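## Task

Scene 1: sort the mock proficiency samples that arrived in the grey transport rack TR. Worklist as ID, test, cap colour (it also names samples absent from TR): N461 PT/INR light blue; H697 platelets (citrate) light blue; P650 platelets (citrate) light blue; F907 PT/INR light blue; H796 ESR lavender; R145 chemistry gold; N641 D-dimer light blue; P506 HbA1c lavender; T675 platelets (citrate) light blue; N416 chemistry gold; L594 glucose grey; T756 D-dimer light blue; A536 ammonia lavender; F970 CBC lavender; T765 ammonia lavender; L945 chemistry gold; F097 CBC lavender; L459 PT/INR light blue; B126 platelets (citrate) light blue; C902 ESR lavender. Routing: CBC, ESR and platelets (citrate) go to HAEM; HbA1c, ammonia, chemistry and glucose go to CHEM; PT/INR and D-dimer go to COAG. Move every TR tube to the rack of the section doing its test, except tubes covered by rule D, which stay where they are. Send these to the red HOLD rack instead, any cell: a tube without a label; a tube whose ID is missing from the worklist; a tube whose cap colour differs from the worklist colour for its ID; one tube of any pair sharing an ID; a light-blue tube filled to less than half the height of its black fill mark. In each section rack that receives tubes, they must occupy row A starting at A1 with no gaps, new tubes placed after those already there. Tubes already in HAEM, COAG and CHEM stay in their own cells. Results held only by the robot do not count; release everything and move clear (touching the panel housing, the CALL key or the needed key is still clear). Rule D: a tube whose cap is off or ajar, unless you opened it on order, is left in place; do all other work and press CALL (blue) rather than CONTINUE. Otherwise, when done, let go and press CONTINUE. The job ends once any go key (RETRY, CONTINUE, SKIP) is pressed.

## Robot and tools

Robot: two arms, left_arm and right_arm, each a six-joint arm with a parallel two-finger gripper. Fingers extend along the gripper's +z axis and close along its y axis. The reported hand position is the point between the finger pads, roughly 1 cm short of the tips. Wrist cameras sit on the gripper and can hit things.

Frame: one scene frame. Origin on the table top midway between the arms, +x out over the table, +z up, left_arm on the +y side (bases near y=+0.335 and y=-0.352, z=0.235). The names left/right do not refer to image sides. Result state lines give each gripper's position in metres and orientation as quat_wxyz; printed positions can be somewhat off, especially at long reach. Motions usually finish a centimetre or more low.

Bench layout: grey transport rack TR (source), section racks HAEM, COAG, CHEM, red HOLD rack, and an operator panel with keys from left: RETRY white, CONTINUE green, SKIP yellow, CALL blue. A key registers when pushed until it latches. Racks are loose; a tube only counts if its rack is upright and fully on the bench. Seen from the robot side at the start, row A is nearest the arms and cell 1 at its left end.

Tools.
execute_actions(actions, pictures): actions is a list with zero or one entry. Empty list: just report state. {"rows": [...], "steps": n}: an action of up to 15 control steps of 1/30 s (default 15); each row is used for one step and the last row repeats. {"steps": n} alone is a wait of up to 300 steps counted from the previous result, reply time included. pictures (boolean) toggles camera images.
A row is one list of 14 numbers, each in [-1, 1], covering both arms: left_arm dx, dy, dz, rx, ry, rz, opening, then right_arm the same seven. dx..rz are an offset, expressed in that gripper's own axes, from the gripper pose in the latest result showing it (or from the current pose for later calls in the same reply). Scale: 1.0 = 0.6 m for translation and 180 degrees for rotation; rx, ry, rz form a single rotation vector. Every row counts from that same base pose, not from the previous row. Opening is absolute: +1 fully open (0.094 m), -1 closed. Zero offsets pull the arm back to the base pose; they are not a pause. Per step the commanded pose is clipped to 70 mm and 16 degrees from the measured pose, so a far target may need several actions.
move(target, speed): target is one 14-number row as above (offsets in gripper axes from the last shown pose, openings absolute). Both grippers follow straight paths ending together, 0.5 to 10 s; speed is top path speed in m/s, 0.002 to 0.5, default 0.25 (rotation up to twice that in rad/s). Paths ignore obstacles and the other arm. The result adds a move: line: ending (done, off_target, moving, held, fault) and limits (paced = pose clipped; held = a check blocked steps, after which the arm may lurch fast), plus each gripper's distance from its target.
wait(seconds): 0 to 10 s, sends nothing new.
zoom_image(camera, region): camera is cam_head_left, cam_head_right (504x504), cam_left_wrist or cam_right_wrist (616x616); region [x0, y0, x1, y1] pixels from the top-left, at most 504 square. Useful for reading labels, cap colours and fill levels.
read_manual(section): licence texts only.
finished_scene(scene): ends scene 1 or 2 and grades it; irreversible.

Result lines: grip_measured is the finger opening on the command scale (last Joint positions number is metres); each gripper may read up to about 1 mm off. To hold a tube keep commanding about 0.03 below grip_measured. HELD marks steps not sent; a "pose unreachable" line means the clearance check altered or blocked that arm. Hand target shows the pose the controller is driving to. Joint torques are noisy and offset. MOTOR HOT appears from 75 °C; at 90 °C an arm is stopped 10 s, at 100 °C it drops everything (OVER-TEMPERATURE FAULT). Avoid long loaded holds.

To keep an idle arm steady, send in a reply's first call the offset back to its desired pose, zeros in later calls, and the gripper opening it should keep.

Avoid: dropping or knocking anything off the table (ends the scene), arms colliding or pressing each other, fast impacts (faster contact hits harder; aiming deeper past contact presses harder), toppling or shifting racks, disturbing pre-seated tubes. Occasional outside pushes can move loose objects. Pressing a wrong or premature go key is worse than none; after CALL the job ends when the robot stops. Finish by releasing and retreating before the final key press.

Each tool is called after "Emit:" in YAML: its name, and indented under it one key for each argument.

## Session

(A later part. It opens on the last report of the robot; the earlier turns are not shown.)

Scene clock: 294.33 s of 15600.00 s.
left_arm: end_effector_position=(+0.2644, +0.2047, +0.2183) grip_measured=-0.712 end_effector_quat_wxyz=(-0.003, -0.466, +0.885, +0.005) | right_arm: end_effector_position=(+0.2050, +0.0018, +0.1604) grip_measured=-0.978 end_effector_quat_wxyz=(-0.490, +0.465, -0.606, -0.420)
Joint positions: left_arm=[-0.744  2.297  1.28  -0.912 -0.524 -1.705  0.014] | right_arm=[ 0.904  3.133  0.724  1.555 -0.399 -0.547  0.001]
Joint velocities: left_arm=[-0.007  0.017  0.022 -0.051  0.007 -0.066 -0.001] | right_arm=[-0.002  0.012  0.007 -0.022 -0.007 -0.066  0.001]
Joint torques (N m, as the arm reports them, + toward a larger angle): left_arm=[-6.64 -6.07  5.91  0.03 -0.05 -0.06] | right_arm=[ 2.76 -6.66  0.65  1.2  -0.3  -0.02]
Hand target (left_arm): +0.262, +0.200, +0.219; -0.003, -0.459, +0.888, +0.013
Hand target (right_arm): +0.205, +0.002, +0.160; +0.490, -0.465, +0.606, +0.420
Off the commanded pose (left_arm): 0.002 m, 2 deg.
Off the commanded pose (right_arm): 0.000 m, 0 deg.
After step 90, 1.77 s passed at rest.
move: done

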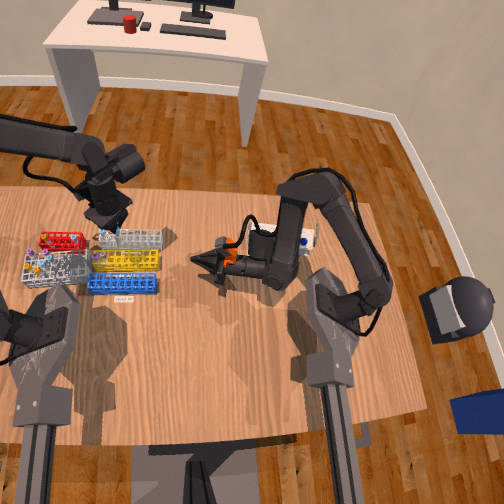

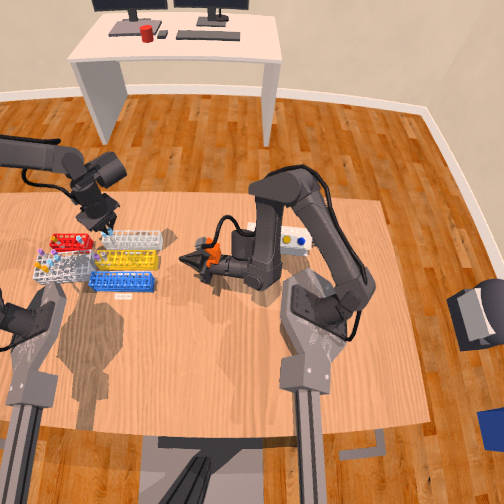

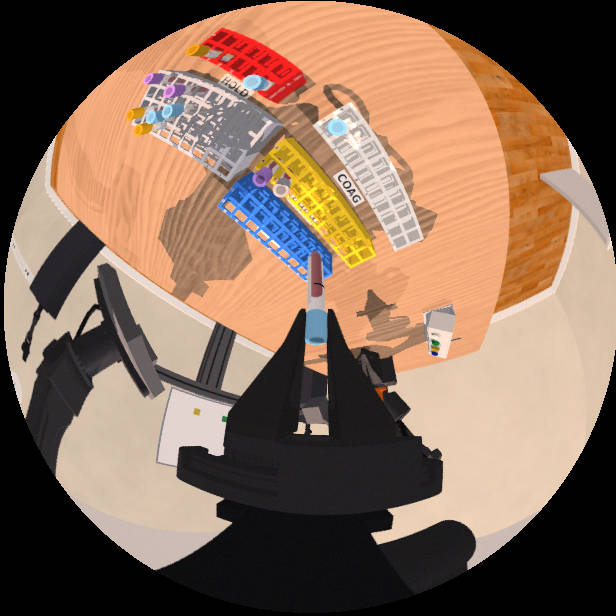

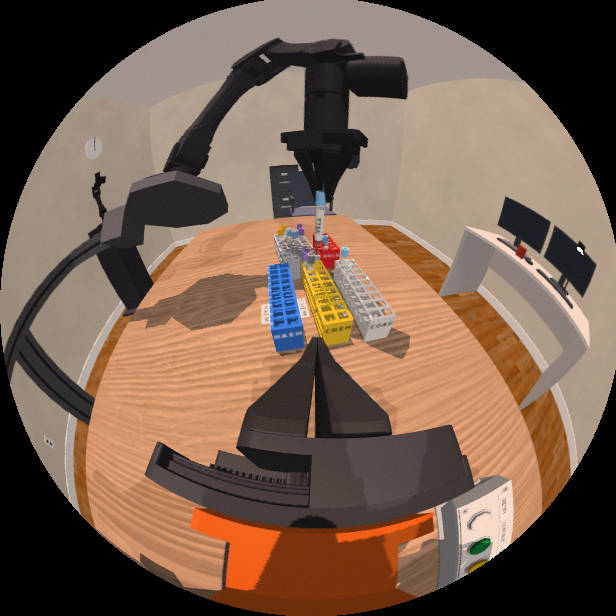

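Emit:
move:
  target: [-0.133,-0.038,0.06,0,0,0.808,-0.73,0,0,0,0,0,0,-1]
  speed: 0.5

Emit:
execute_actions:
  actions:
    - {"rows":[[-0.005,-0.008,0.05,0.004,0.012,0.005,-0.73,0,0,0,0,0,0,-1]]}

Emit:
zoom_image:
  camera: "cam_left_wrist"
  region: [240,200,400,360]

Scene clock: 302.97 s of 15600.00 s.
left_arm: end_effector_position=(+0.3226, +0.2608, +0.1828) grip_measured=-0.711 end_effector_quat_wxyz=(-0.014, +0.707, +0.707, -0.001) | right_arm: end_effector_position=(+0.2050, +0.0018, +0.1604) grip_measured=-0.978 end_effector_quat_wxyz=(-0.490, +0.465, -0.606, -0.420)
Joint positions: left_arm=[-0.508  2.314  1.359 -0.85  -0.597  1.094  0.014] | right_arm=[ 0.904  3.133  0.724  1.555 -0.399 -0.547  0.001]
Joint velocities: left_arm=[ 0.007 -0.012  0.002 -0.022 -0.037 -0.066  0.   ] | right_arm=[ 0.007 -0.002 -0.007 -0.037  0.051 -0.007 -0.   ]
Joint torques (N m, as the arm reports them, + toward a larger angle): left_arm=[-5.92 -7.24  5.11  0.38 -0.03  0.08] | right_arm=[ 2.7  -6.71  0.76  1.2  -0.32 -0.03]
Hand target (left_arm): +0.329, +0.258, +0.181; -0.007, +0.706, +0.708, +0.000
Hand target (right_arm): +0.205, +0.002, +0.160; +0.490, -0.465, +0.606, +0.420
Off the commanded pose (left_arm): 0.006 m, 1 deg.
Off the commanded pose (right_arm): 0.000 m, 0 deg.
After step 90, 2.33 s passed at rest.
move: done

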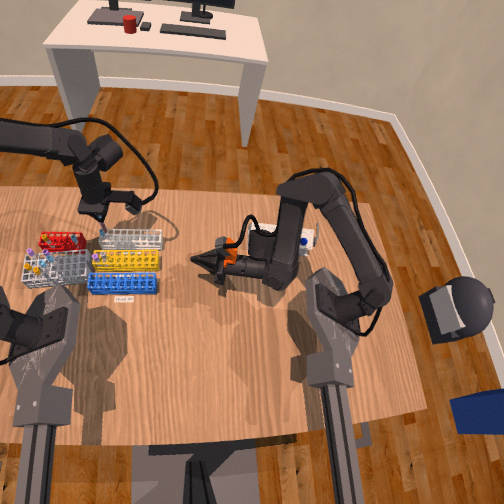

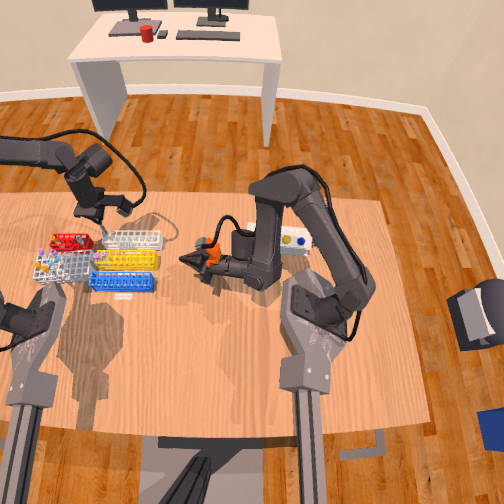

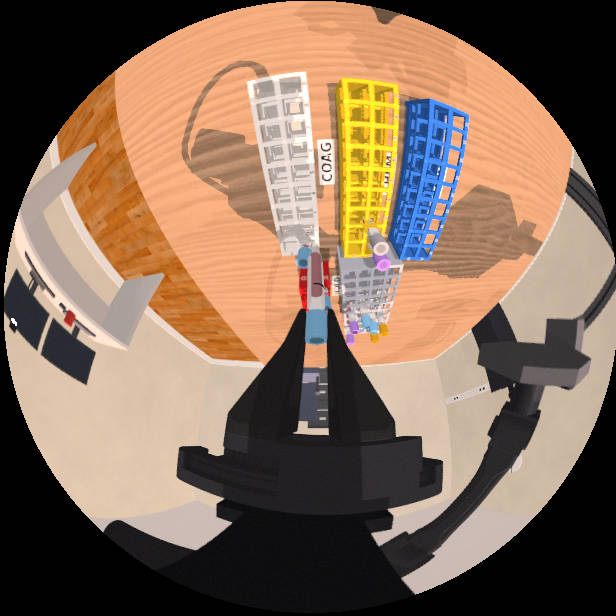

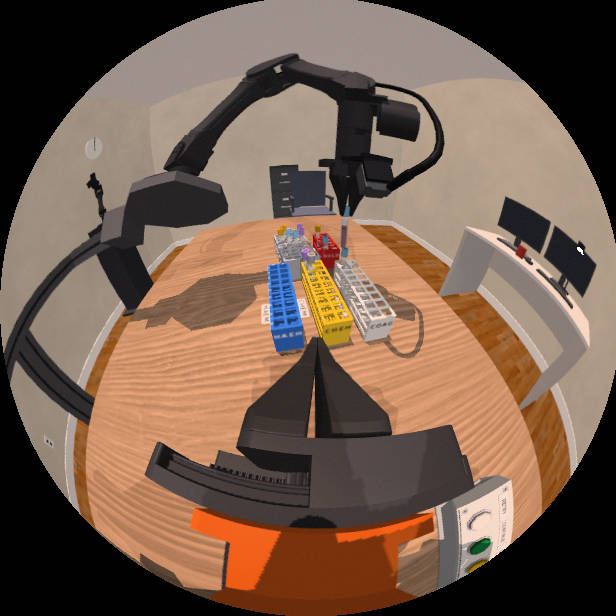

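Scene clock: 303.47 s of 15600.00 s.
left_arm: end_effector_position=(+0.3186, +0.2604, +0.1574) grip_measured=-0.711 end_effector_quat_wxyz=(-0.030, +0.709, +0.704, +0.006) | right_arm: end_effector_position=(+0.2050, +0.0018, +0.1604) grip_measured=-0.978 end_effector_quat_wxyz=(-0.490, +0.465, -0.606, -0.420)
Joint positions: left_arm=[-0.484  2.372  1.339 -0.788 -0.627  1.11   0.014] | right_arm=[ 0.904  3.133  0.724  1.555 -0.399 -0.547  0.001]
Joint velocities: left_arm=[-0.002 -0.007  0.002  0.11  -0.066 -0.022 -0.   ] | right_arm=[-0.002 -0.012  0.012  0.022 -0.081  0.051 -0.   ]
Joint torques (N m, as the arm reports them, + toward a larger angle): left_arm=[-6.33 -7.32  3.01  0.25 -0.07  0.04] | right_arm=[ 2.84 -6.73  0.59  1.22 -0.32 -0.02]
Hand target (left_arm): +0.317, +0.258, +0.153; -0.031, +0.712, +0.701, +0.008
Hand target (right_arm): +0.205, +0.002, +0.160; +0.490, -0.465, +0.606, +0.420
Off the commanded pose (left_arm): 0.005 m, 1 deg.
Off the commanded pose (right_arm): 0.000 m, 0 deg.
Steps of this call (steps 1 to 15: all 15 steps of this action). Readings (end_effector_position):
1: left_arm (+0.3229, +0.2609, +0.1811) | right_arm (+0.2050, +0.0018, +0.1604)
2: left_arm (+0.3239, +0.2605, +0.1784) | right_arm (+0.2050, +0.0018, +0.1604)
4: left_arm (+0.3226, +0.2602, +0.1699) | right_arm (+0.2050, +0.0018, +0.1604)
8: left_arm (+0.3168, +0.2608, +0.1582) | right_arm (+0.2050, +0.0018, +0.1604)
15: the state above

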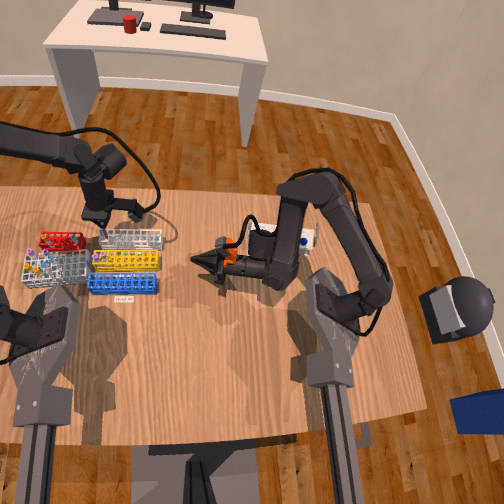

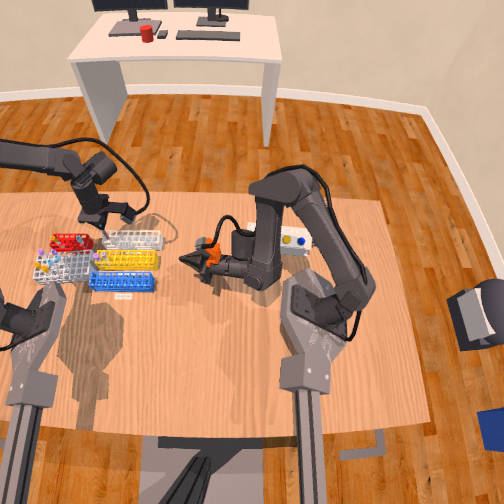

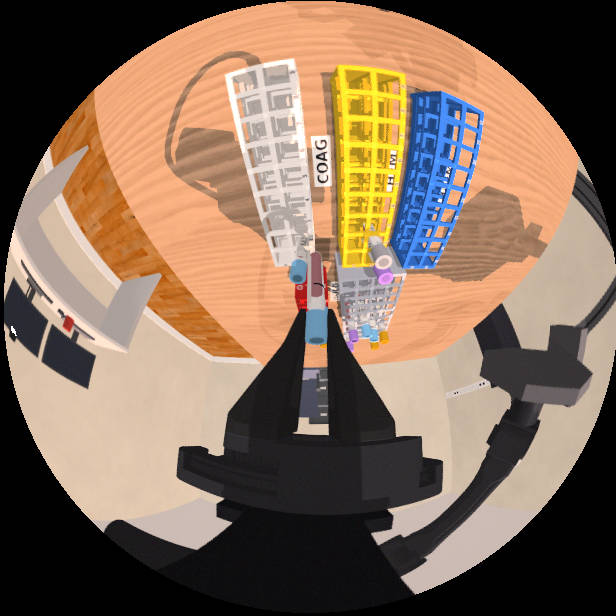

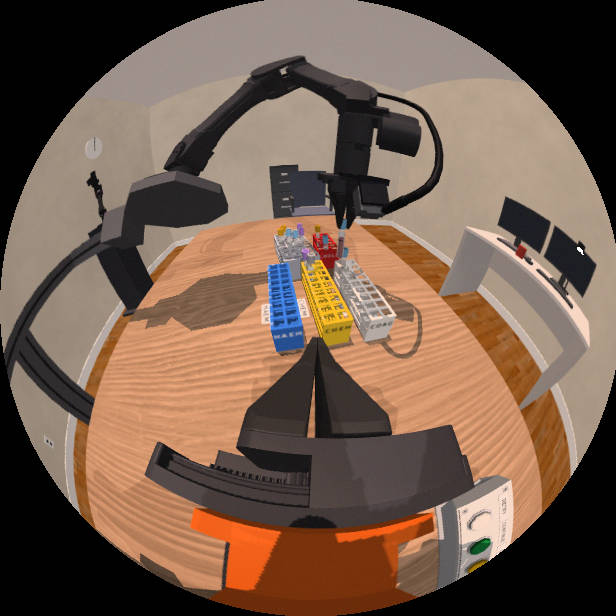

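Region (240, 200, 400, 360) of cam_left_wrist's 616x616 image, scaled by 3.150, with more detail than that image has.

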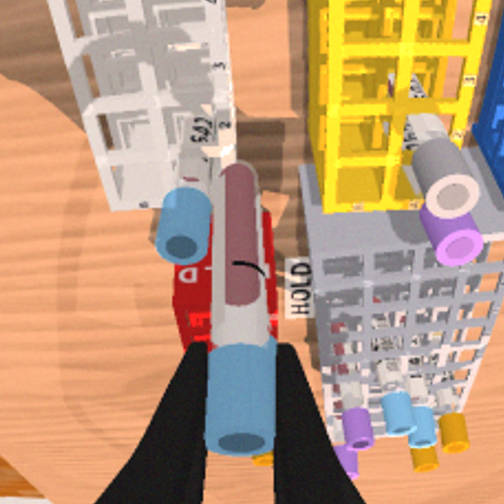

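Emit:
execute_actions:
  actions:
    - {"rows":[[-0.008,0.028,0,-0.014,0,0,-0.73,0,0,0,0,0,0,-1]]}
  pictures: false

Emit:
execute_actions:
  actions:
    - {"rows":[[-0.005,-0.005,0.035,0.002,0,0.003,-0.73,0,0,0,0,0,0,-1]]}

Emit:
zoom_image:
  camera: "cam_left_wrist"
  region: [240,200,400,360]

Scene clock: 309.13 s of 15600.00 s.
left_arm: end_effector_position=(+0.3301, +0.2600, +0.1600) grip_measured=-0.711 end_effector_quat_wxyz=(-0.018, +0.709, +0.705, +0.019) | right_arm: end_effector_position=(+0.2050, +0.0018, +0.1604) grip_measured=-0.978 end_effector_quat_wxyz=(-0.490, +0.465, -0.606, -0.420)
Joint positions: left_arm=[-0.484  2.372  1.355 -0.766 -0.642  1.131  0.014] | right_arm=[ 0.904  3.133  0.724  1.555 -0.399 -0.547  0.001]
Joint velocities: left_arm=[ 0.007 -0.002  0.012 -0.022  0.022  0.022 -0.   ] | right_arm=[-0.007  0.007 -0.017 -0.037 -0.037 -0.037 -0.   ]
Joint torques (N m, as the arm reports them, + toward a larger angle): left_arm=[-6.41 -6.81  5.22  0.38 -0.09  0.03] | right_arm=[ 2.74 -6.78  0.63  1.19 -0.32 -0.02]
Hand target (left_arm): +0.335, +0.255, +0.157; -0.014, +0.709, +0.704, +0.022
Hand target (right_arm): +0.205, +0.002, +0.160; +0.490, -0.465, +0.606, +0.420
Off the commanded pose (left_arm): 0.008 m, 1 deg.
Off the commanded pose (right_arm): 0.000 m, 0 deg.
Steps of this call (steps 1 to 90: nothing new was sent; then 2.17 s passed at rest; steps 91 to 105: all 15 steps of this action). Readings (end_effector_position):
91: left_arm (+0.3202, +0.2605, +0.1577) | right_arm (+0.2050, +0.0018, +0.1604)
92: left_arm (+0.3216, +0.2605, +0.1580) | right_arm (+0.2050, +0.0018, +0.1604)
94: left_arm (+0.3254, +0.2604, +0.1591) | right_arm (+0.2050, +0.0018, +0.1604)
98: left_arm (+0.3297, +0.2599, +0.1600) | right_arm (+0.2050, +0.0018, +0.1604)
105: the state above

Scene clock: 309.63 s of 15600.00 s.
left_arm: end_effector_position=(+0.3320, +0.2616, +0.1457) grip_measured=-0.711 end_effector_quat_wxyz=(-0.016, +0.706, +0.707, +0.018) | right_arm: end_effector_position=(+0.2050, +0.0018, +0.1604) grip_measured=-0.978 end_effector_quat_wxyz=(-0.490, +0.465, -0.606, -0.420)
Joint positions: left_arm=[-0.456  2.391  1.339 -0.706 -0.644  1.161  0.014] | right_arm=[ 0.904  3.133  0.724  1.555 -0.399 -0.547  0.001]
Joint velocities: left_arm=[ 0.002 -0.007 -0.002 -0.051 -0.081  0.066  0.   ] | right_arm=[ 0.017  0.002 -0.002 -0.066  0.007 -0.007 -0.   ]
Joint torques (N m, as the arm reports them, + toward a larger angle): left_arm=[-6.57 -7.22  2.58  0.34 -0.07  0.1 ] | right_arm=[ 2.69 -6.81  0.67  1.23 -0.32 -0.02]
Hand target (left_arm): +0.327, +0.258, +0.139; -0.021, +0.712, +0.701, +0.017
Hand target (right_arm): +0.205, +0.002, +0.160; +0.490, -0.465, +0.606, +0.420
Off the commanded pose (left_arm): 0.009 m, 1 deg.
Off the commanded pose (right_arm): 0.000 m, 0 deg.
Steps of this call (steps 1 to 15: all 15 steps of this action). Readings (end_effector_position):
1: left_arm (+0.3305, +0.2599, +0.1589) | right_arm (+0.2050, +0.0018, +0.1604)
2: left_arm (+0.3313, +0.2598, +0.1574) | right_arm (+0.2050, +0.0018, +0.1604)
4: left_arm (+0.3314, +0.2609, +0.1528) | right_arm (+0.2050, +0.0018, +0.1604)
8: left_arm (+0.3304, +0.2624, +0.1462) | right_arm (+0.2050, +0.0018, +0.1604)
15: the state above

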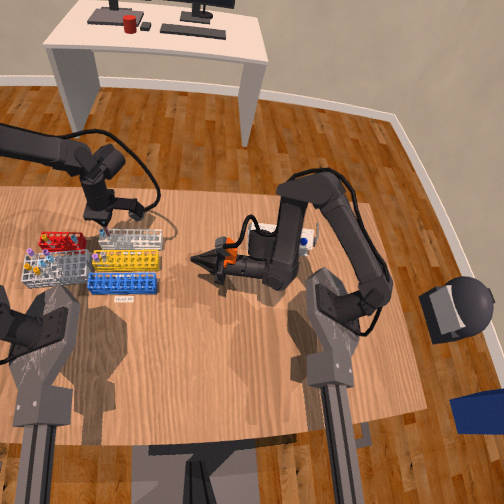

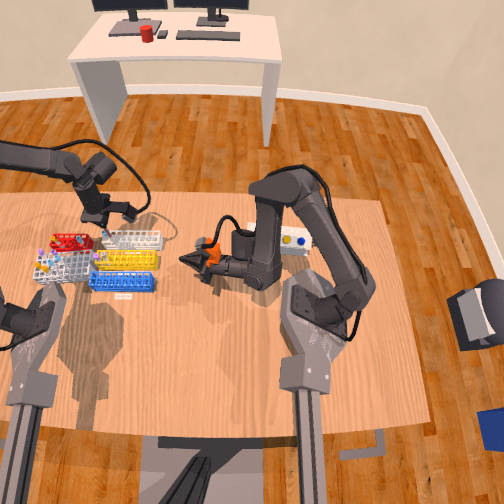

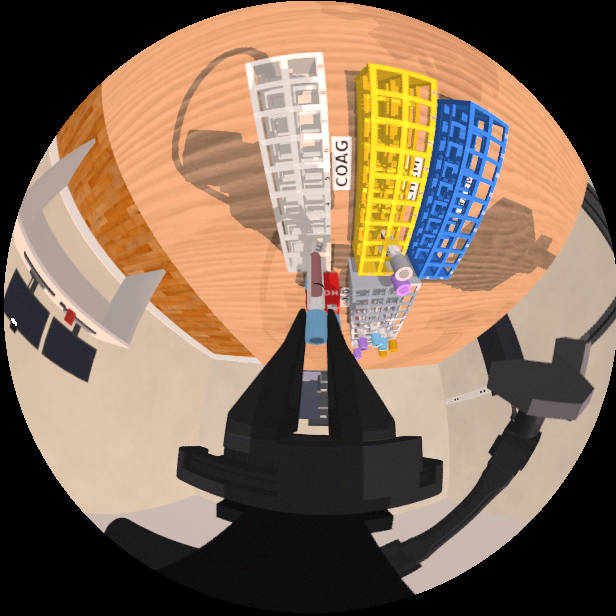

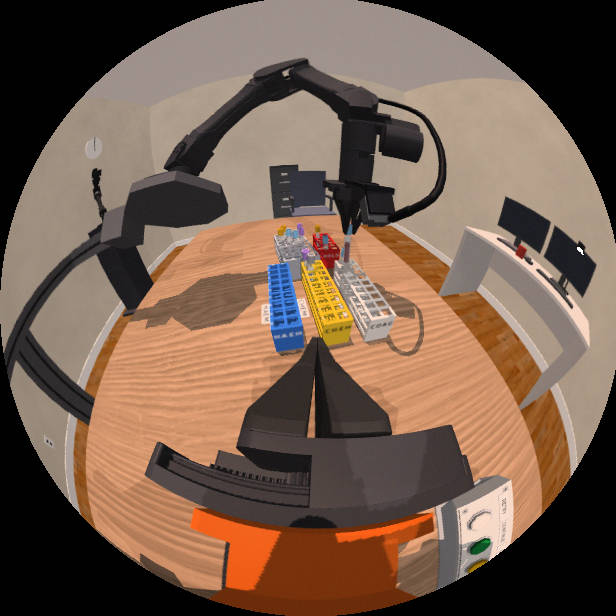

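Region (240, 200, 400, 360) of cam_left_wrist's 616x616 image, scaled by 3.150, with more detail than that image has.

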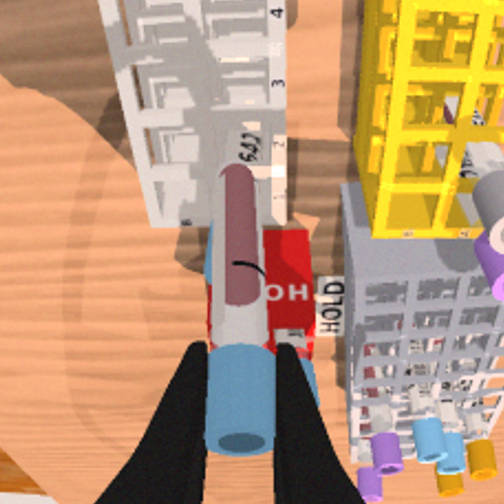

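Emit:
execute_actions:
  actions:
    - {"rows":[[-0.013,-0.008,0.046,0.003,0,0.004,-0.73,0,0,0,0,0,0,-1]]}
  pictures: false

Scene clock: 312.17 s of 15600.00 s.
left_arm: end_effector_position=(+0.3305, +0.2583, +0.1232) grip_measured=-0.711 end_effector_quat_wxyz=(-0.018, +0.706, +0.707, +0.015) | right_arm: end_effector_position=(+0.2050, +0.0018, +0.1604) grip_measured=-0.978 end_effector_quat_wxyz=(-0.490, +0.465, -0.606, -0.420)
Joint positions: left_arm=[-0.428  2.439  1.324 -0.631 -0.645  1.191  0.014] | right_arm=[ 0.904  3.133  0.724  1.555 -0.399 -0.547  0.001]
Joint velocities: left_arm=[ 0.002 -0.022 -0.002  0.037 -0.022  0.037  0.001] | right_arm=[-0.007 -0.002  0.002 -0.051 -0.022 -0.037 -0.   ]
Joint torques (N m, as the arm reports them, + toward a larger angle): left_arm=[-6.72 -7.4   2.56  0.42 -0.08  0.03] | right_arm=[ 2.82 -6.67  0.64  1.22 -0.3   0.  ]
Hand target (left_arm): +0.327, +0.255, +0.118; -0.019, +0.711, +0.703, +0.014
Hand target (right_arm): +0.205, +0.002, +0.160; +0.490, -0.465, +0.606, +0.420
Off the commanded pose (left_arm): 0.007 m, 1 deg.
Off the commanded pose (right_arm): 0.000 m, 0 deg.
Steps of this call (steps 1 to 61: nothing new was sent; steps 62 to 76: all 15 steps of this action). Readings (end_effector_position):
62: left_arm (+0.3329, +0.2609, +0.1442) | right_arm (+0.2050, +0.0018, +0.1604)
63: left_arm (+0.3340, +0.2600, +0.1416) | right_arm (+0.2050, +0.0018, +0.1604)
65: left_arm (+0.3334, +0.2590, +0.1341) | right_arm (+0.2050, +0.0018, +0.1604)
69: left_arm (+0.3287, +0.2591, +0.1237) | right_arm (+0.2050, +0.0018, +0.1604)
76: the state above

Next is the light blue tube at C5.

Emit:
execute_actions:
  actions:
    - {"rows":[[-0.008,-0.007,0.04,0.003,0,0.005,-0.73,0,0,0,0,0,0,-1]],"steps":13}
  pictures: false

Emit:
execute_actions:
  actions:
    - {"rows":[[-0.009,-0.007,0.039,0.003,0,0.005,-0.73,0,0,0,0,0,0,-1]],"steps":13}
  pictures: false

Emit:
execute_actions:
  actions:
    - {"rows":[[0,0,0,0,0,0,-0.46,0,0,0,0,0,0,-1]],"steps":8}
  pictures: false

Emit:
execute_actions:
  actions:
    - {"rows":[[0,0.005,-0.09,0,0,0,-0.46,0,0,0,0,0,0,-1]]}
  pictures: false

Emit:
move:
  target: [0.255,-0.15,0.008,-0.004,-0.02,0,-0.46,0,0,0,0,0,0,-1]

Emit:
zoom_image:
  camera: "cam_left_wrist"
  region: [240,200,400,360]

Scene clock: 321.30 s of 15600.00 s.
left_arm: end_effector_position=(+0.3333, +0.2579, +0.1059) grip_measured=-0.711 end_effector_quat_wxyz=(-0.016, +0.705, +0.709, +0.014) | right_arm: end_effector_position=(+0.2050, +0.0018, +0.1604) grip_measured=-0.978 end_effector_quat_wxyz=(-0.490, +0.465, -0.606, -0.420)
Joint positions: left_arm=[-0.399  2.476  1.324 -0.57  -0.646  1.225  0.014] | right_arm=[ 0.904  3.133  0.724  1.555 -0.399 -0.547  0.001]
Joint velocities: left_arm=[-0.002 -0.007 -0.012  0.022 -0.051 -0.022 -0.   ] | right_arm=[-0.007  0.012 -0.002 -0.007 -0.037 -0.081 -0.001]
Joint torques (N m, as the arm reports them, + toward a larger angle): left_arm=[-6.81 -7.51  1.84  0.35 -0.07  0.02] | right_arm=[ 2.77 -6.76  0.66  1.2  -0.3  -0.01]
Hand target (left_arm): +0.326, +0.255, +0.099; -0.021, +0.712, +0.702, +0.011
Hand target (right_arm): +0.205, +0.002, +0.160; +0.490, -0.465, +0.606, +0.420
Off the commanded pose (left_arm): 0.010 m, 1 deg.
Off the commanded pose (right_arm): 0.000 m, 0 deg.
Steps of this call (steps 1 to 90: nothing new was sent; then 5.70 s passed at rest; steps 91 to 103: all 13 steps of this action). Readings (end_effector_position):
91: left_arm (+0.3312, +0.2582, +0.1219) | right_arm (+0.2050, +0.0018, +0.1604)
92: left_arm (+0.3324, +0.2577, +0.1199) | right_arm (+0.2050, +0.0018, +0.1604)
94: left_arm (+0.3328, +0.2577, +0.1138) | right_arm (+0.2050, +0.0018, +0.1604)
98: left_arm (+0.3315, +0.2585, +0.1061) | right_arm (+0.2050, +0.0018, +0.1604)
103: the state above

Scene clock: 321.73 s of 15600.00 s.
left_arm: end_effector_position=(+0.3334, +0.2568, +0.0881) grip_measured=-0.711 end_effector_quat_wxyz=(-0.017, +0.705, +0.708, +0.012) | right_arm: end_effector_position=(+0.2050, +0.0018, +0.1604) grip_measured=-0.978 end_effector_quat_wxyz=(-0.490, +0.465, -0.606, -0.420)
Joint positions: left_arm=[-0.372  2.516  1.324 -0.513 -0.647  1.256  0.014] | right_arm=[ 0.904  3.133  0.724  1.555 -0.399 -0.547  0.001]
Joint velocities: left_arm=[-0.002  0.007 -0.012  0.007  0.037 -0.095  0.   ] | right_arm=[-0.002  0.002 -0.012  0.037 -0.022  0.051 -0.   ]
Joint torques (N m, as the arm reports them, + toward a larger angle): left_arm=[-6.79 -7.62  2.28  0.41 -0.05  0.02] | right_arm=[ 2.77 -6.63  0.71  1.19 -0.31 -0.03]
Hand target (left_arm): +0.329, +0.254, +0.082; -0.020, +0.711, +0.703, +0.010
Hand target (right_arm): +0.205, +0.002, +0.160; +0.490, -0.465, +0.606, +0.420
Off the commanded pose (left_arm): 0.008 m, 1 deg.
Off the commanded pose (right_arm): 0.000 m, 0 deg.
Steps of this call (steps 1 to 13: all 13 steps of this action). Readings (end_effector_position):
1: left_arm (+0.3336, +0.2575, +0.1047) | right_arm (+0.2050, +0.0018, +0.1604)
2: left_arm (+0.3345, +0.2570, +0.1026) | right_arm (+0.2050, +0.0018, +0.1604)
4: left_arm (+0.3341, +0.2568, +0.0964) | right_arm (+0.2050, +0.0018, +0.1604)
8: left_arm (+0.3318, +0.2572, +0.0883) | right_arm (+0.2050, +0.0018, +0.1604)
13: the state above

Scene clock: 322.00 s of 15600.00 s.
left_arm: end_effector_position=(+0.3334, +0.2568, +0.0881) grip_measured=-0.462 end_effector_quat_wxyz=(-0.017, +0.706, +0.708, +0.012) | right_arm: end_effector_position=(+0.2050, +0.0018, +0.1604) grip_measured=-0.978 end_effector_quat_wxyz=(-0.490, +0.465, -0.606, -0.420)
Joint positions: left_arm=[-0.372  2.516  1.324 -0.513 -0.647  1.256  0.025] | right_arm=[ 0.904  3.133  0.724  1.555 -0.399 -0.547  0.001]
Joint velocities: left_arm=[ 0.007 -0.002  0.017  0.037  0.022  0.037 -0.001] | right_arm=[-0.027  0.012 -0.012 -0.051  0.051  0.007  0.   ]
Joint torques (N m, as the arm reports them, + toward a larger angle): left_arm=[-6.72 -8.63  2.88  0.18 -0.07  0.03] | right_arm=[ 2.74 -6.72  0.64  1.22 -0.33 -0.01]
Hand target (left_arm): +0.333, +0.257, +0.088; -0.017, +0.706, +0.708, +0.012
Hand target (right_arm): +0.205, +0.002, +0.160; +0.490, -0.465, +0.606, +0.420
Off the commanded pose (left_arm): 0.000 m, 0 deg.
Off the commanded pose (right_arm): 0.000 m, 0 deg.
Steps of this call (steps 1 to 8: all 8 steps of this action). Readings (end_effector_position):
1: left_arm (+0.3334, +0.2568, +0.0881) | right_arm (+0.2050, +0.0018, +0.1604)
2: left_arm (+0.3334, +0.2568, +0.0881) | right_arm (+0.2050, +0.0018, +0.1604)
4: left_arm (+0.3334, +0.2568, +0.0881) | right_arm (+0.2050, +0.0018, +0.1604)
8: the state above

Scene clock: 322.50 s of 15600.00 s.
left_arm: end_effector_position=(+0.3383, +0.2559, +0.1367) grip_measured=-0.462 end_effector_quat_wxyz=(-0.016, +0.705, +0.709, +0.019) | right_arm: end_effector_position=(+0.2050, +0.0018, +0.1604) grip_measured=-0.978 end_effector_quat_wxyz=(-0.490, +0.465, -0.606, -0.420)
Joint positions: left_arm=[-0.449  2.434  1.372 -0.691 -0.647  1.166  0.025] | right_arm=[ 0.904  3.133  0.724  1.555 -0.399 -0.547  0.001]
Joint velocities: left_arm=[-0.012 -0.022  0.002 -0.095  0.022  0.022 -0.001] | right_arm=[-0.007 -0.012  0.007 -0.051 -0.037  0.007  0.   ]
Joint torques (N m, as the arm reports them, + toward a larger angle): left_arm=[-7.03 -9.24  4.6   0.05  0.05 -0.04] | right_arm=[ 2.82 -6.74  0.76  1.19 -0.31 -0.02]
Hand target (left_arm): +0.337, +0.254, +0.142; -0.016, +0.706, +0.708, +0.011
Hand target (right_arm): +0.205, +0.002, +0.160; +0.490, -0.465, +0.606, +0.420
Off the commanded pose (left_arm): 0.006 m, 1 deg.
Off the commanded pose (right_arm): 0.000 m, 0 deg.
Steps of this call (steps 1 to 15: all 15 steps of this action). Readings (end_effector_position):
1: left_arm (+0.3326, +0.2572, +0.0911) | right_arm (+0.2050, +0.0018, +0.1604)
2: left_arm (+0.3301, +0.2584, +0.0966) | right_arm (+0.2050, +0.0018, +0.1604)
4: left_arm (+0.3308, +0.2579, +0.1123) | right_arm (+0.2050, +0.0018, +0.1604)
8: left_arm (+0.3423, +0.2535, +0.1347) | right_arm (+0.2050, +0.0018, +0.1604)
15: the state above

Scene clock: 324.13 s of 15600.00 s.
left_arm: end_effector_position=(+0.2502, +0.4167, +0.1397) grip_measured=-0.462 end_effector_quat_wxyz=(-0.009, +0.705, +0.709, +0.003) | right_arm: end_effector_position=(+0.2050, +0.0018, +0.1604) grip_measured=-0.978 end_effector_quat_wxyz=(-0.490, +0.465, -0.606, -0.420)
Joint positions: left_arm=[-0.075  1.807  0.798 -0.47  -0.63   1.628  0.025] | right_arm=[ 0.904  3.133  0.724  1.555 -0.399 -0.547  0.001]
Joint velocities: left_arm=[-0.017 -0.007  0.002  0.037 -0.11   0.022 -0.   ] | right_arm=[ 0.002 -0.007  0.002 -0.051 -0.022 -0.007 -0.001]
Joint torques (N m, as the arm reports them, + toward a larger angle): left_arm=[-4.48 -6.93  1.75  0.35  0.15  0.07] | right_arm=[ 2.8  -6.73  0.74  1.19 -0.33 -0.01]
Hand target (left_arm): +0.249, +0.413, +0.141; +0.004, +0.706, +0.708, -0.000
Hand target (right_arm): +0.205, +0.002, +0.160; +0.490, -0.465, +0.606, +0.420
Off the commanded pose (left_arm): 0.008 m, 2 deg.
Off the commanded pose (right_arm): 0.000 m, 0 deg.
move: done

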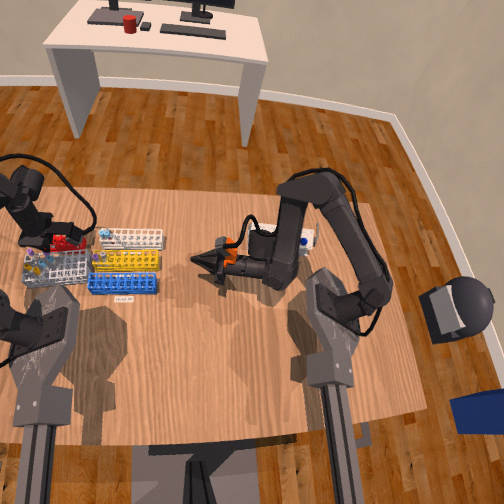

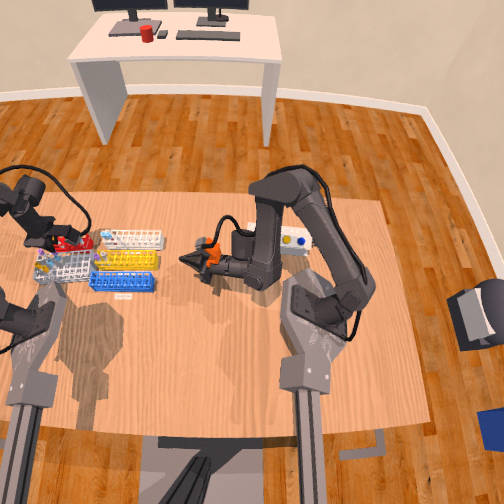

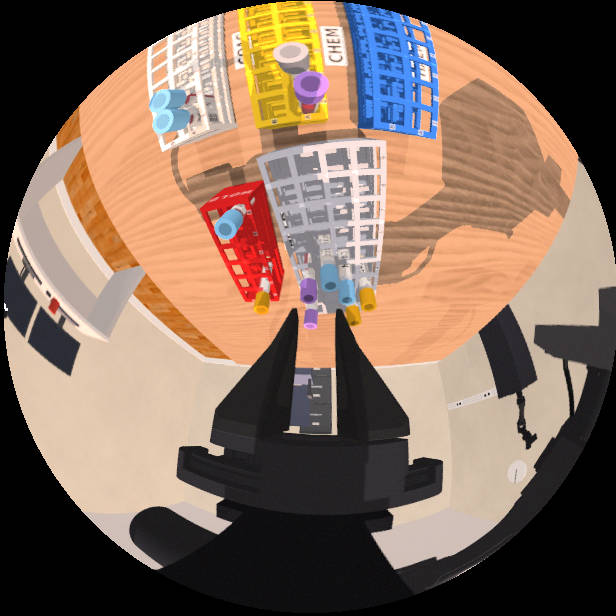

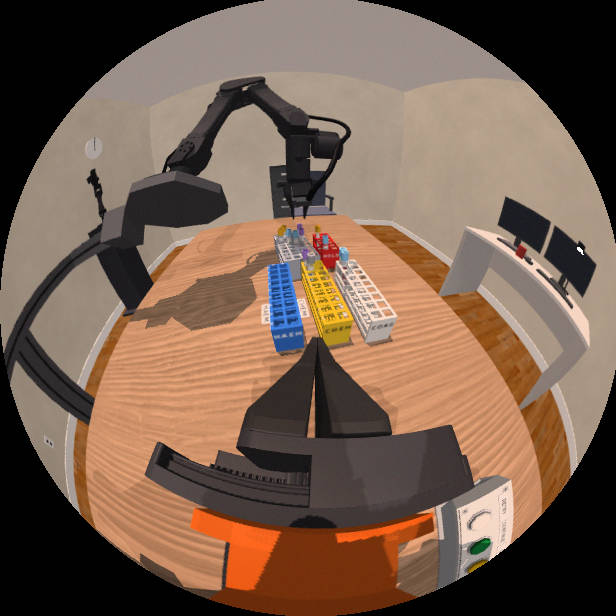

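Region (240, 200, 400, 360) of cam_left_wrist's 616x616 image, scaled by 3.150, with more detail than that image has.

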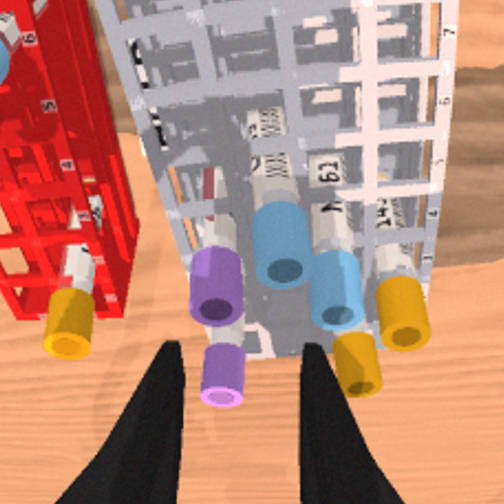

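Emit:
execute_actions:
  actions: []

Emit:
zoom_image:
  camera: "cam_left_wrist"
  region: [240,200,400,360]

Scene clock: 350.07 s of 15600.00 s.
left_arm: end_effector_position=(+0.2505, +0.4165, +0.1397) grip_measured=-0.462 end_effector_quat_wxyz=(-0.008, +0.706, +0.708, +0.003) | right_arm: end_effector_position=(+0.2050, +0.0018, +0.1604) grip_measured=-0.978 end_effector_quat_wxyz=(-0.490, +0.465, -0.606, -0.420)
Joint positions: left_arm=[-0.075  1.807  0.798 -0.468 -0.629  1.631  0.025] | right_arm=[ 0.904  3.133  0.724  1.555 -0.399 -0.547  0.001]
Joint velocities: left_arm=[-0.002 -0.002  0.002  0.051  0.037  0.007  0.001] | right_arm=[ 0.002 -0.002 -0.007  0.051  0.022  0.022 -0.001]
Joint torques (N m, as the arm reports them, + toward a larger angle): left_arm=[-4.39 -7.    1.64  0.35  0.15  0.05] | right_arm=[ 2.79 -6.75  0.62  1.19 -0.34 -0.02]
Hand target (left_arm): +0.249, +0.413, +0.141; +0.004, +0.706, +0.708, -0.001
Hand target (right_arm): +0.205, +0.002, +0.160; +0.490, -0.465, +0.606, +0.420
Off the commanded pose (left_arm): 0.008 m, 2 deg.
Off the commanded pose (right_arm): 0.000 m, 0 deg.
Steps of this call (steps 1 to 90: nothing new was sent; then 22.93 s passed at rest). Readings (end_effector_position):
1: left_arm (+0.2503, +0.4166, +0.1397) | right_arm (+0.2050, +0.0018, +0.1604)
2: left_arm (+0.2503, +0.4167, +0.1397) | right_arm (+0.2050, +0.0018, +0.1604)
4: left_arm (+0.2504, +0.4166, +0.1397) | right_arm (+0.2050, +0.0018, +0.1604)
8: left_arm (+0.2505, +0.4166, +0.1397) | right_arm (+0.2050, +0.0018, +0.1604)
90: the state above

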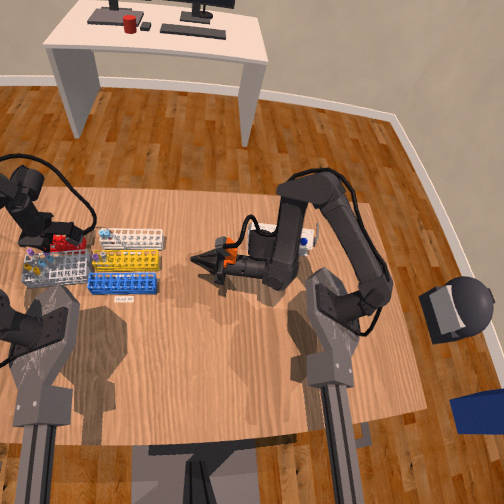

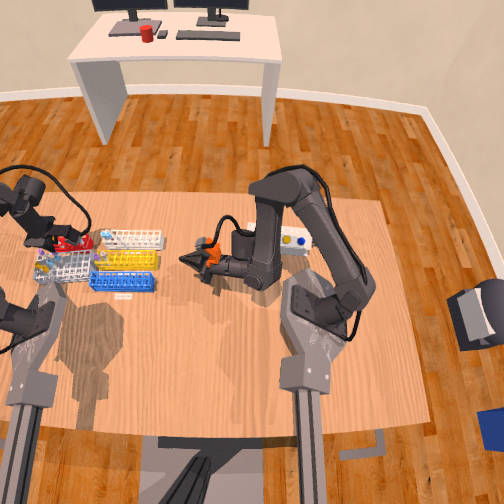

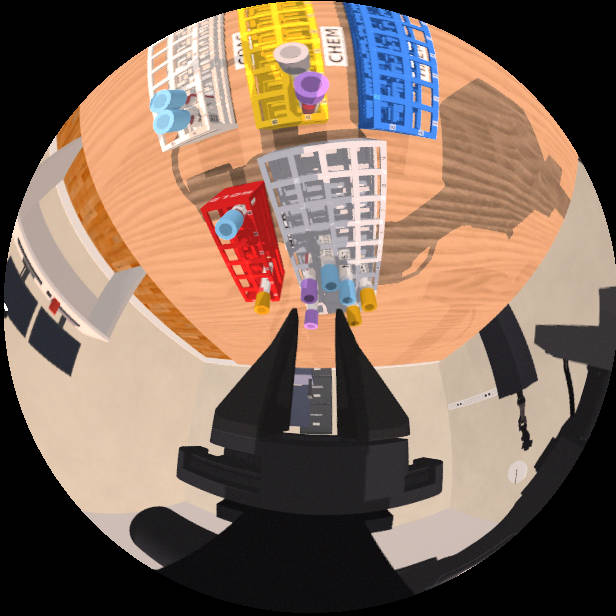

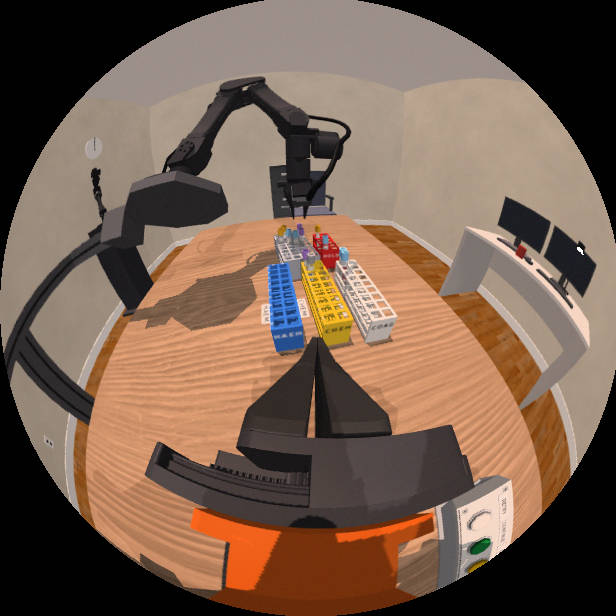

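Region (240, 200, 400, 360) of cam_left_wrist's 616x616 image, scaled by 3.150, with more detail than that image has.

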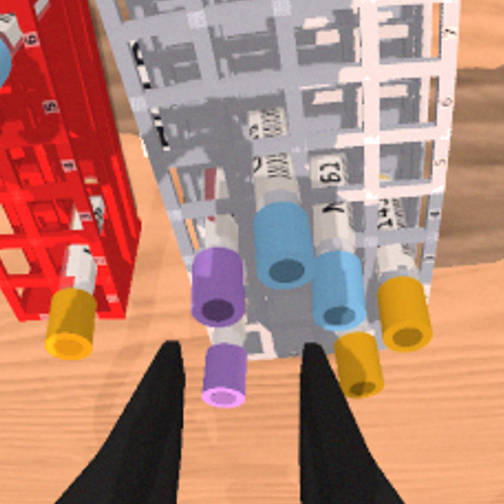

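Emit:
execute_actions:
  actions:
    - {"rows":[[-0.003,-0.028,0.02,0.003,-0.004,0.004,-0.46,0,0,0,0,0,0,-1]]}

Emit:
zoom_image:
  camera: "cam_left_wrist"
  region: [240,200,400,360]

Scene clock: 353.63 s of 15600.00 s.
left_arm: end_effector_position=(+0.2333, +0.4164, +0.1274) grip_measured=-0.462 end_effector_quat_wxyz=(-0.016, +0.712, +0.702, -0.004) | right_arm: end_effector_position=(+0.2050, +0.0018, +0.1604) grip_measured=-0.978 end_effector_quat_wxyz=(-0.490, +0.465, -0.606, -0.420)
Joint positions: left_arm=[-0.046  1.806  0.732 -0.409 -0.629  1.668  0.025] | right_arm=[ 0.904  3.133  0.724  1.555 -0.399 -0.547  0.001]
Joint velocities: left_arm=[ 0.002 -0.007 -0.012 -0.007 -0.022 -0.037  0.   ] | right_arm=[-0.007  0.002  0.002  0.022 -0.007 -0.051 -0.001]
Joint torques (N m, as the arm reports them, + toward a larger angle): left_arm=[-3.99 -6.29  1.84  0.32  0.09  0.07] | right_arm=[ 2.76 -6.68  0.72  1.18 -0.31 -0.04]
Hand target (left_arm): +0.234, +0.415, +0.128; -0.007, +0.711, +0.704, -0.004
Hand target (right_arm): +0.205, +0.002, +0.160; +0.490, -0.465, +0.606, +0.420
Off the commanded pose (left_arm): 0.002 m, 1 deg.
Off the commanded pose (right_arm): 0.000 m, 0 deg.
Steps of this call (steps 1 to 90: nothing new was sent; then 0.07 s passed at rest; steps 91 to 105: all 15 steps of this action). Readings (end_effector_position):
91: left_arm (+0.2498, +0.4164, +0.1382) | right_arm (+0.2050, +0.0018, +0.1604)
92: left_arm (+0.2475, +0.4164, +0.1359) | right_arm (+0.2050, +0.0018, +0.1604)
94: left_arm (+0.2378, +0.4164, +0.1308) | right_arm (+0.2050, +0.0018, +0.1604)
98: left_arm (+0.2297, +0.4161, +0.1275) | right_arm (+0.2050, +0.0018, +0.1604)
105: the state above

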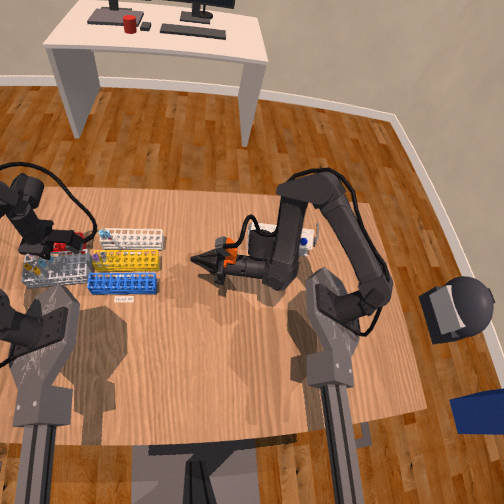

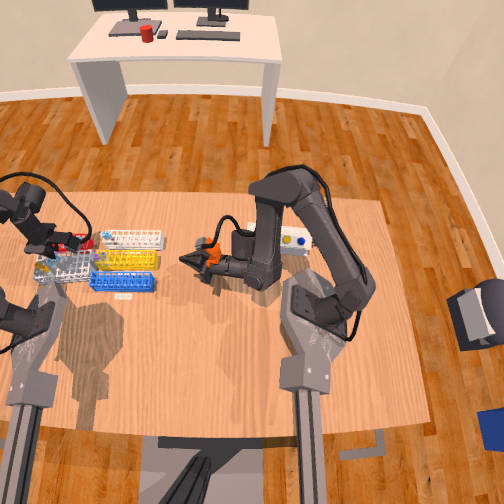

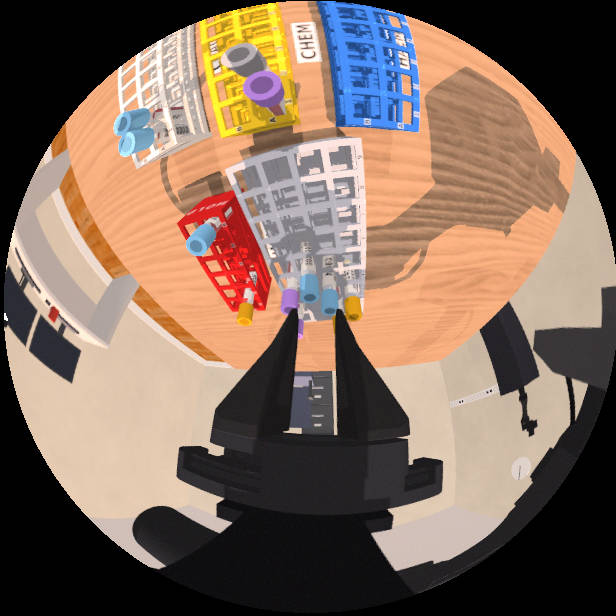

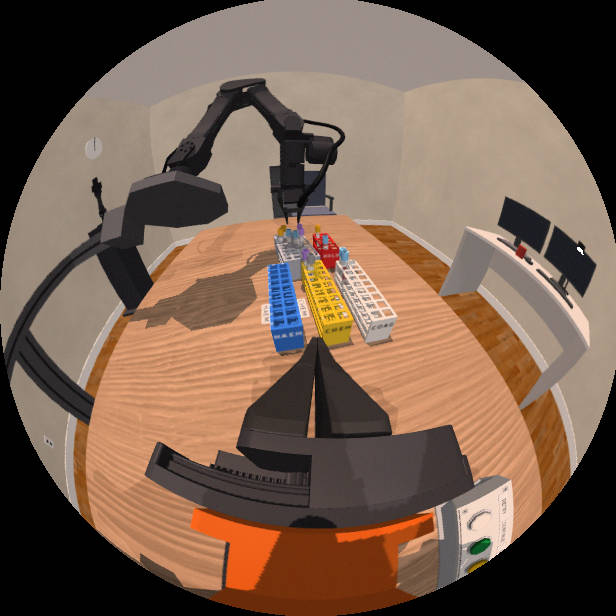

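Region (240, 200, 400, 360) of cam_left_wrist's 616x616 image, scaled by 3.150, with more detail than that image has.

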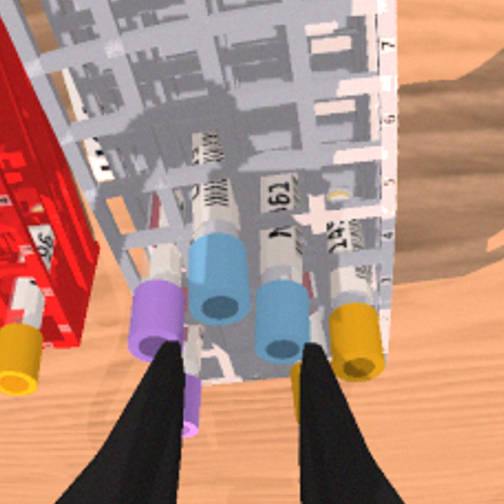

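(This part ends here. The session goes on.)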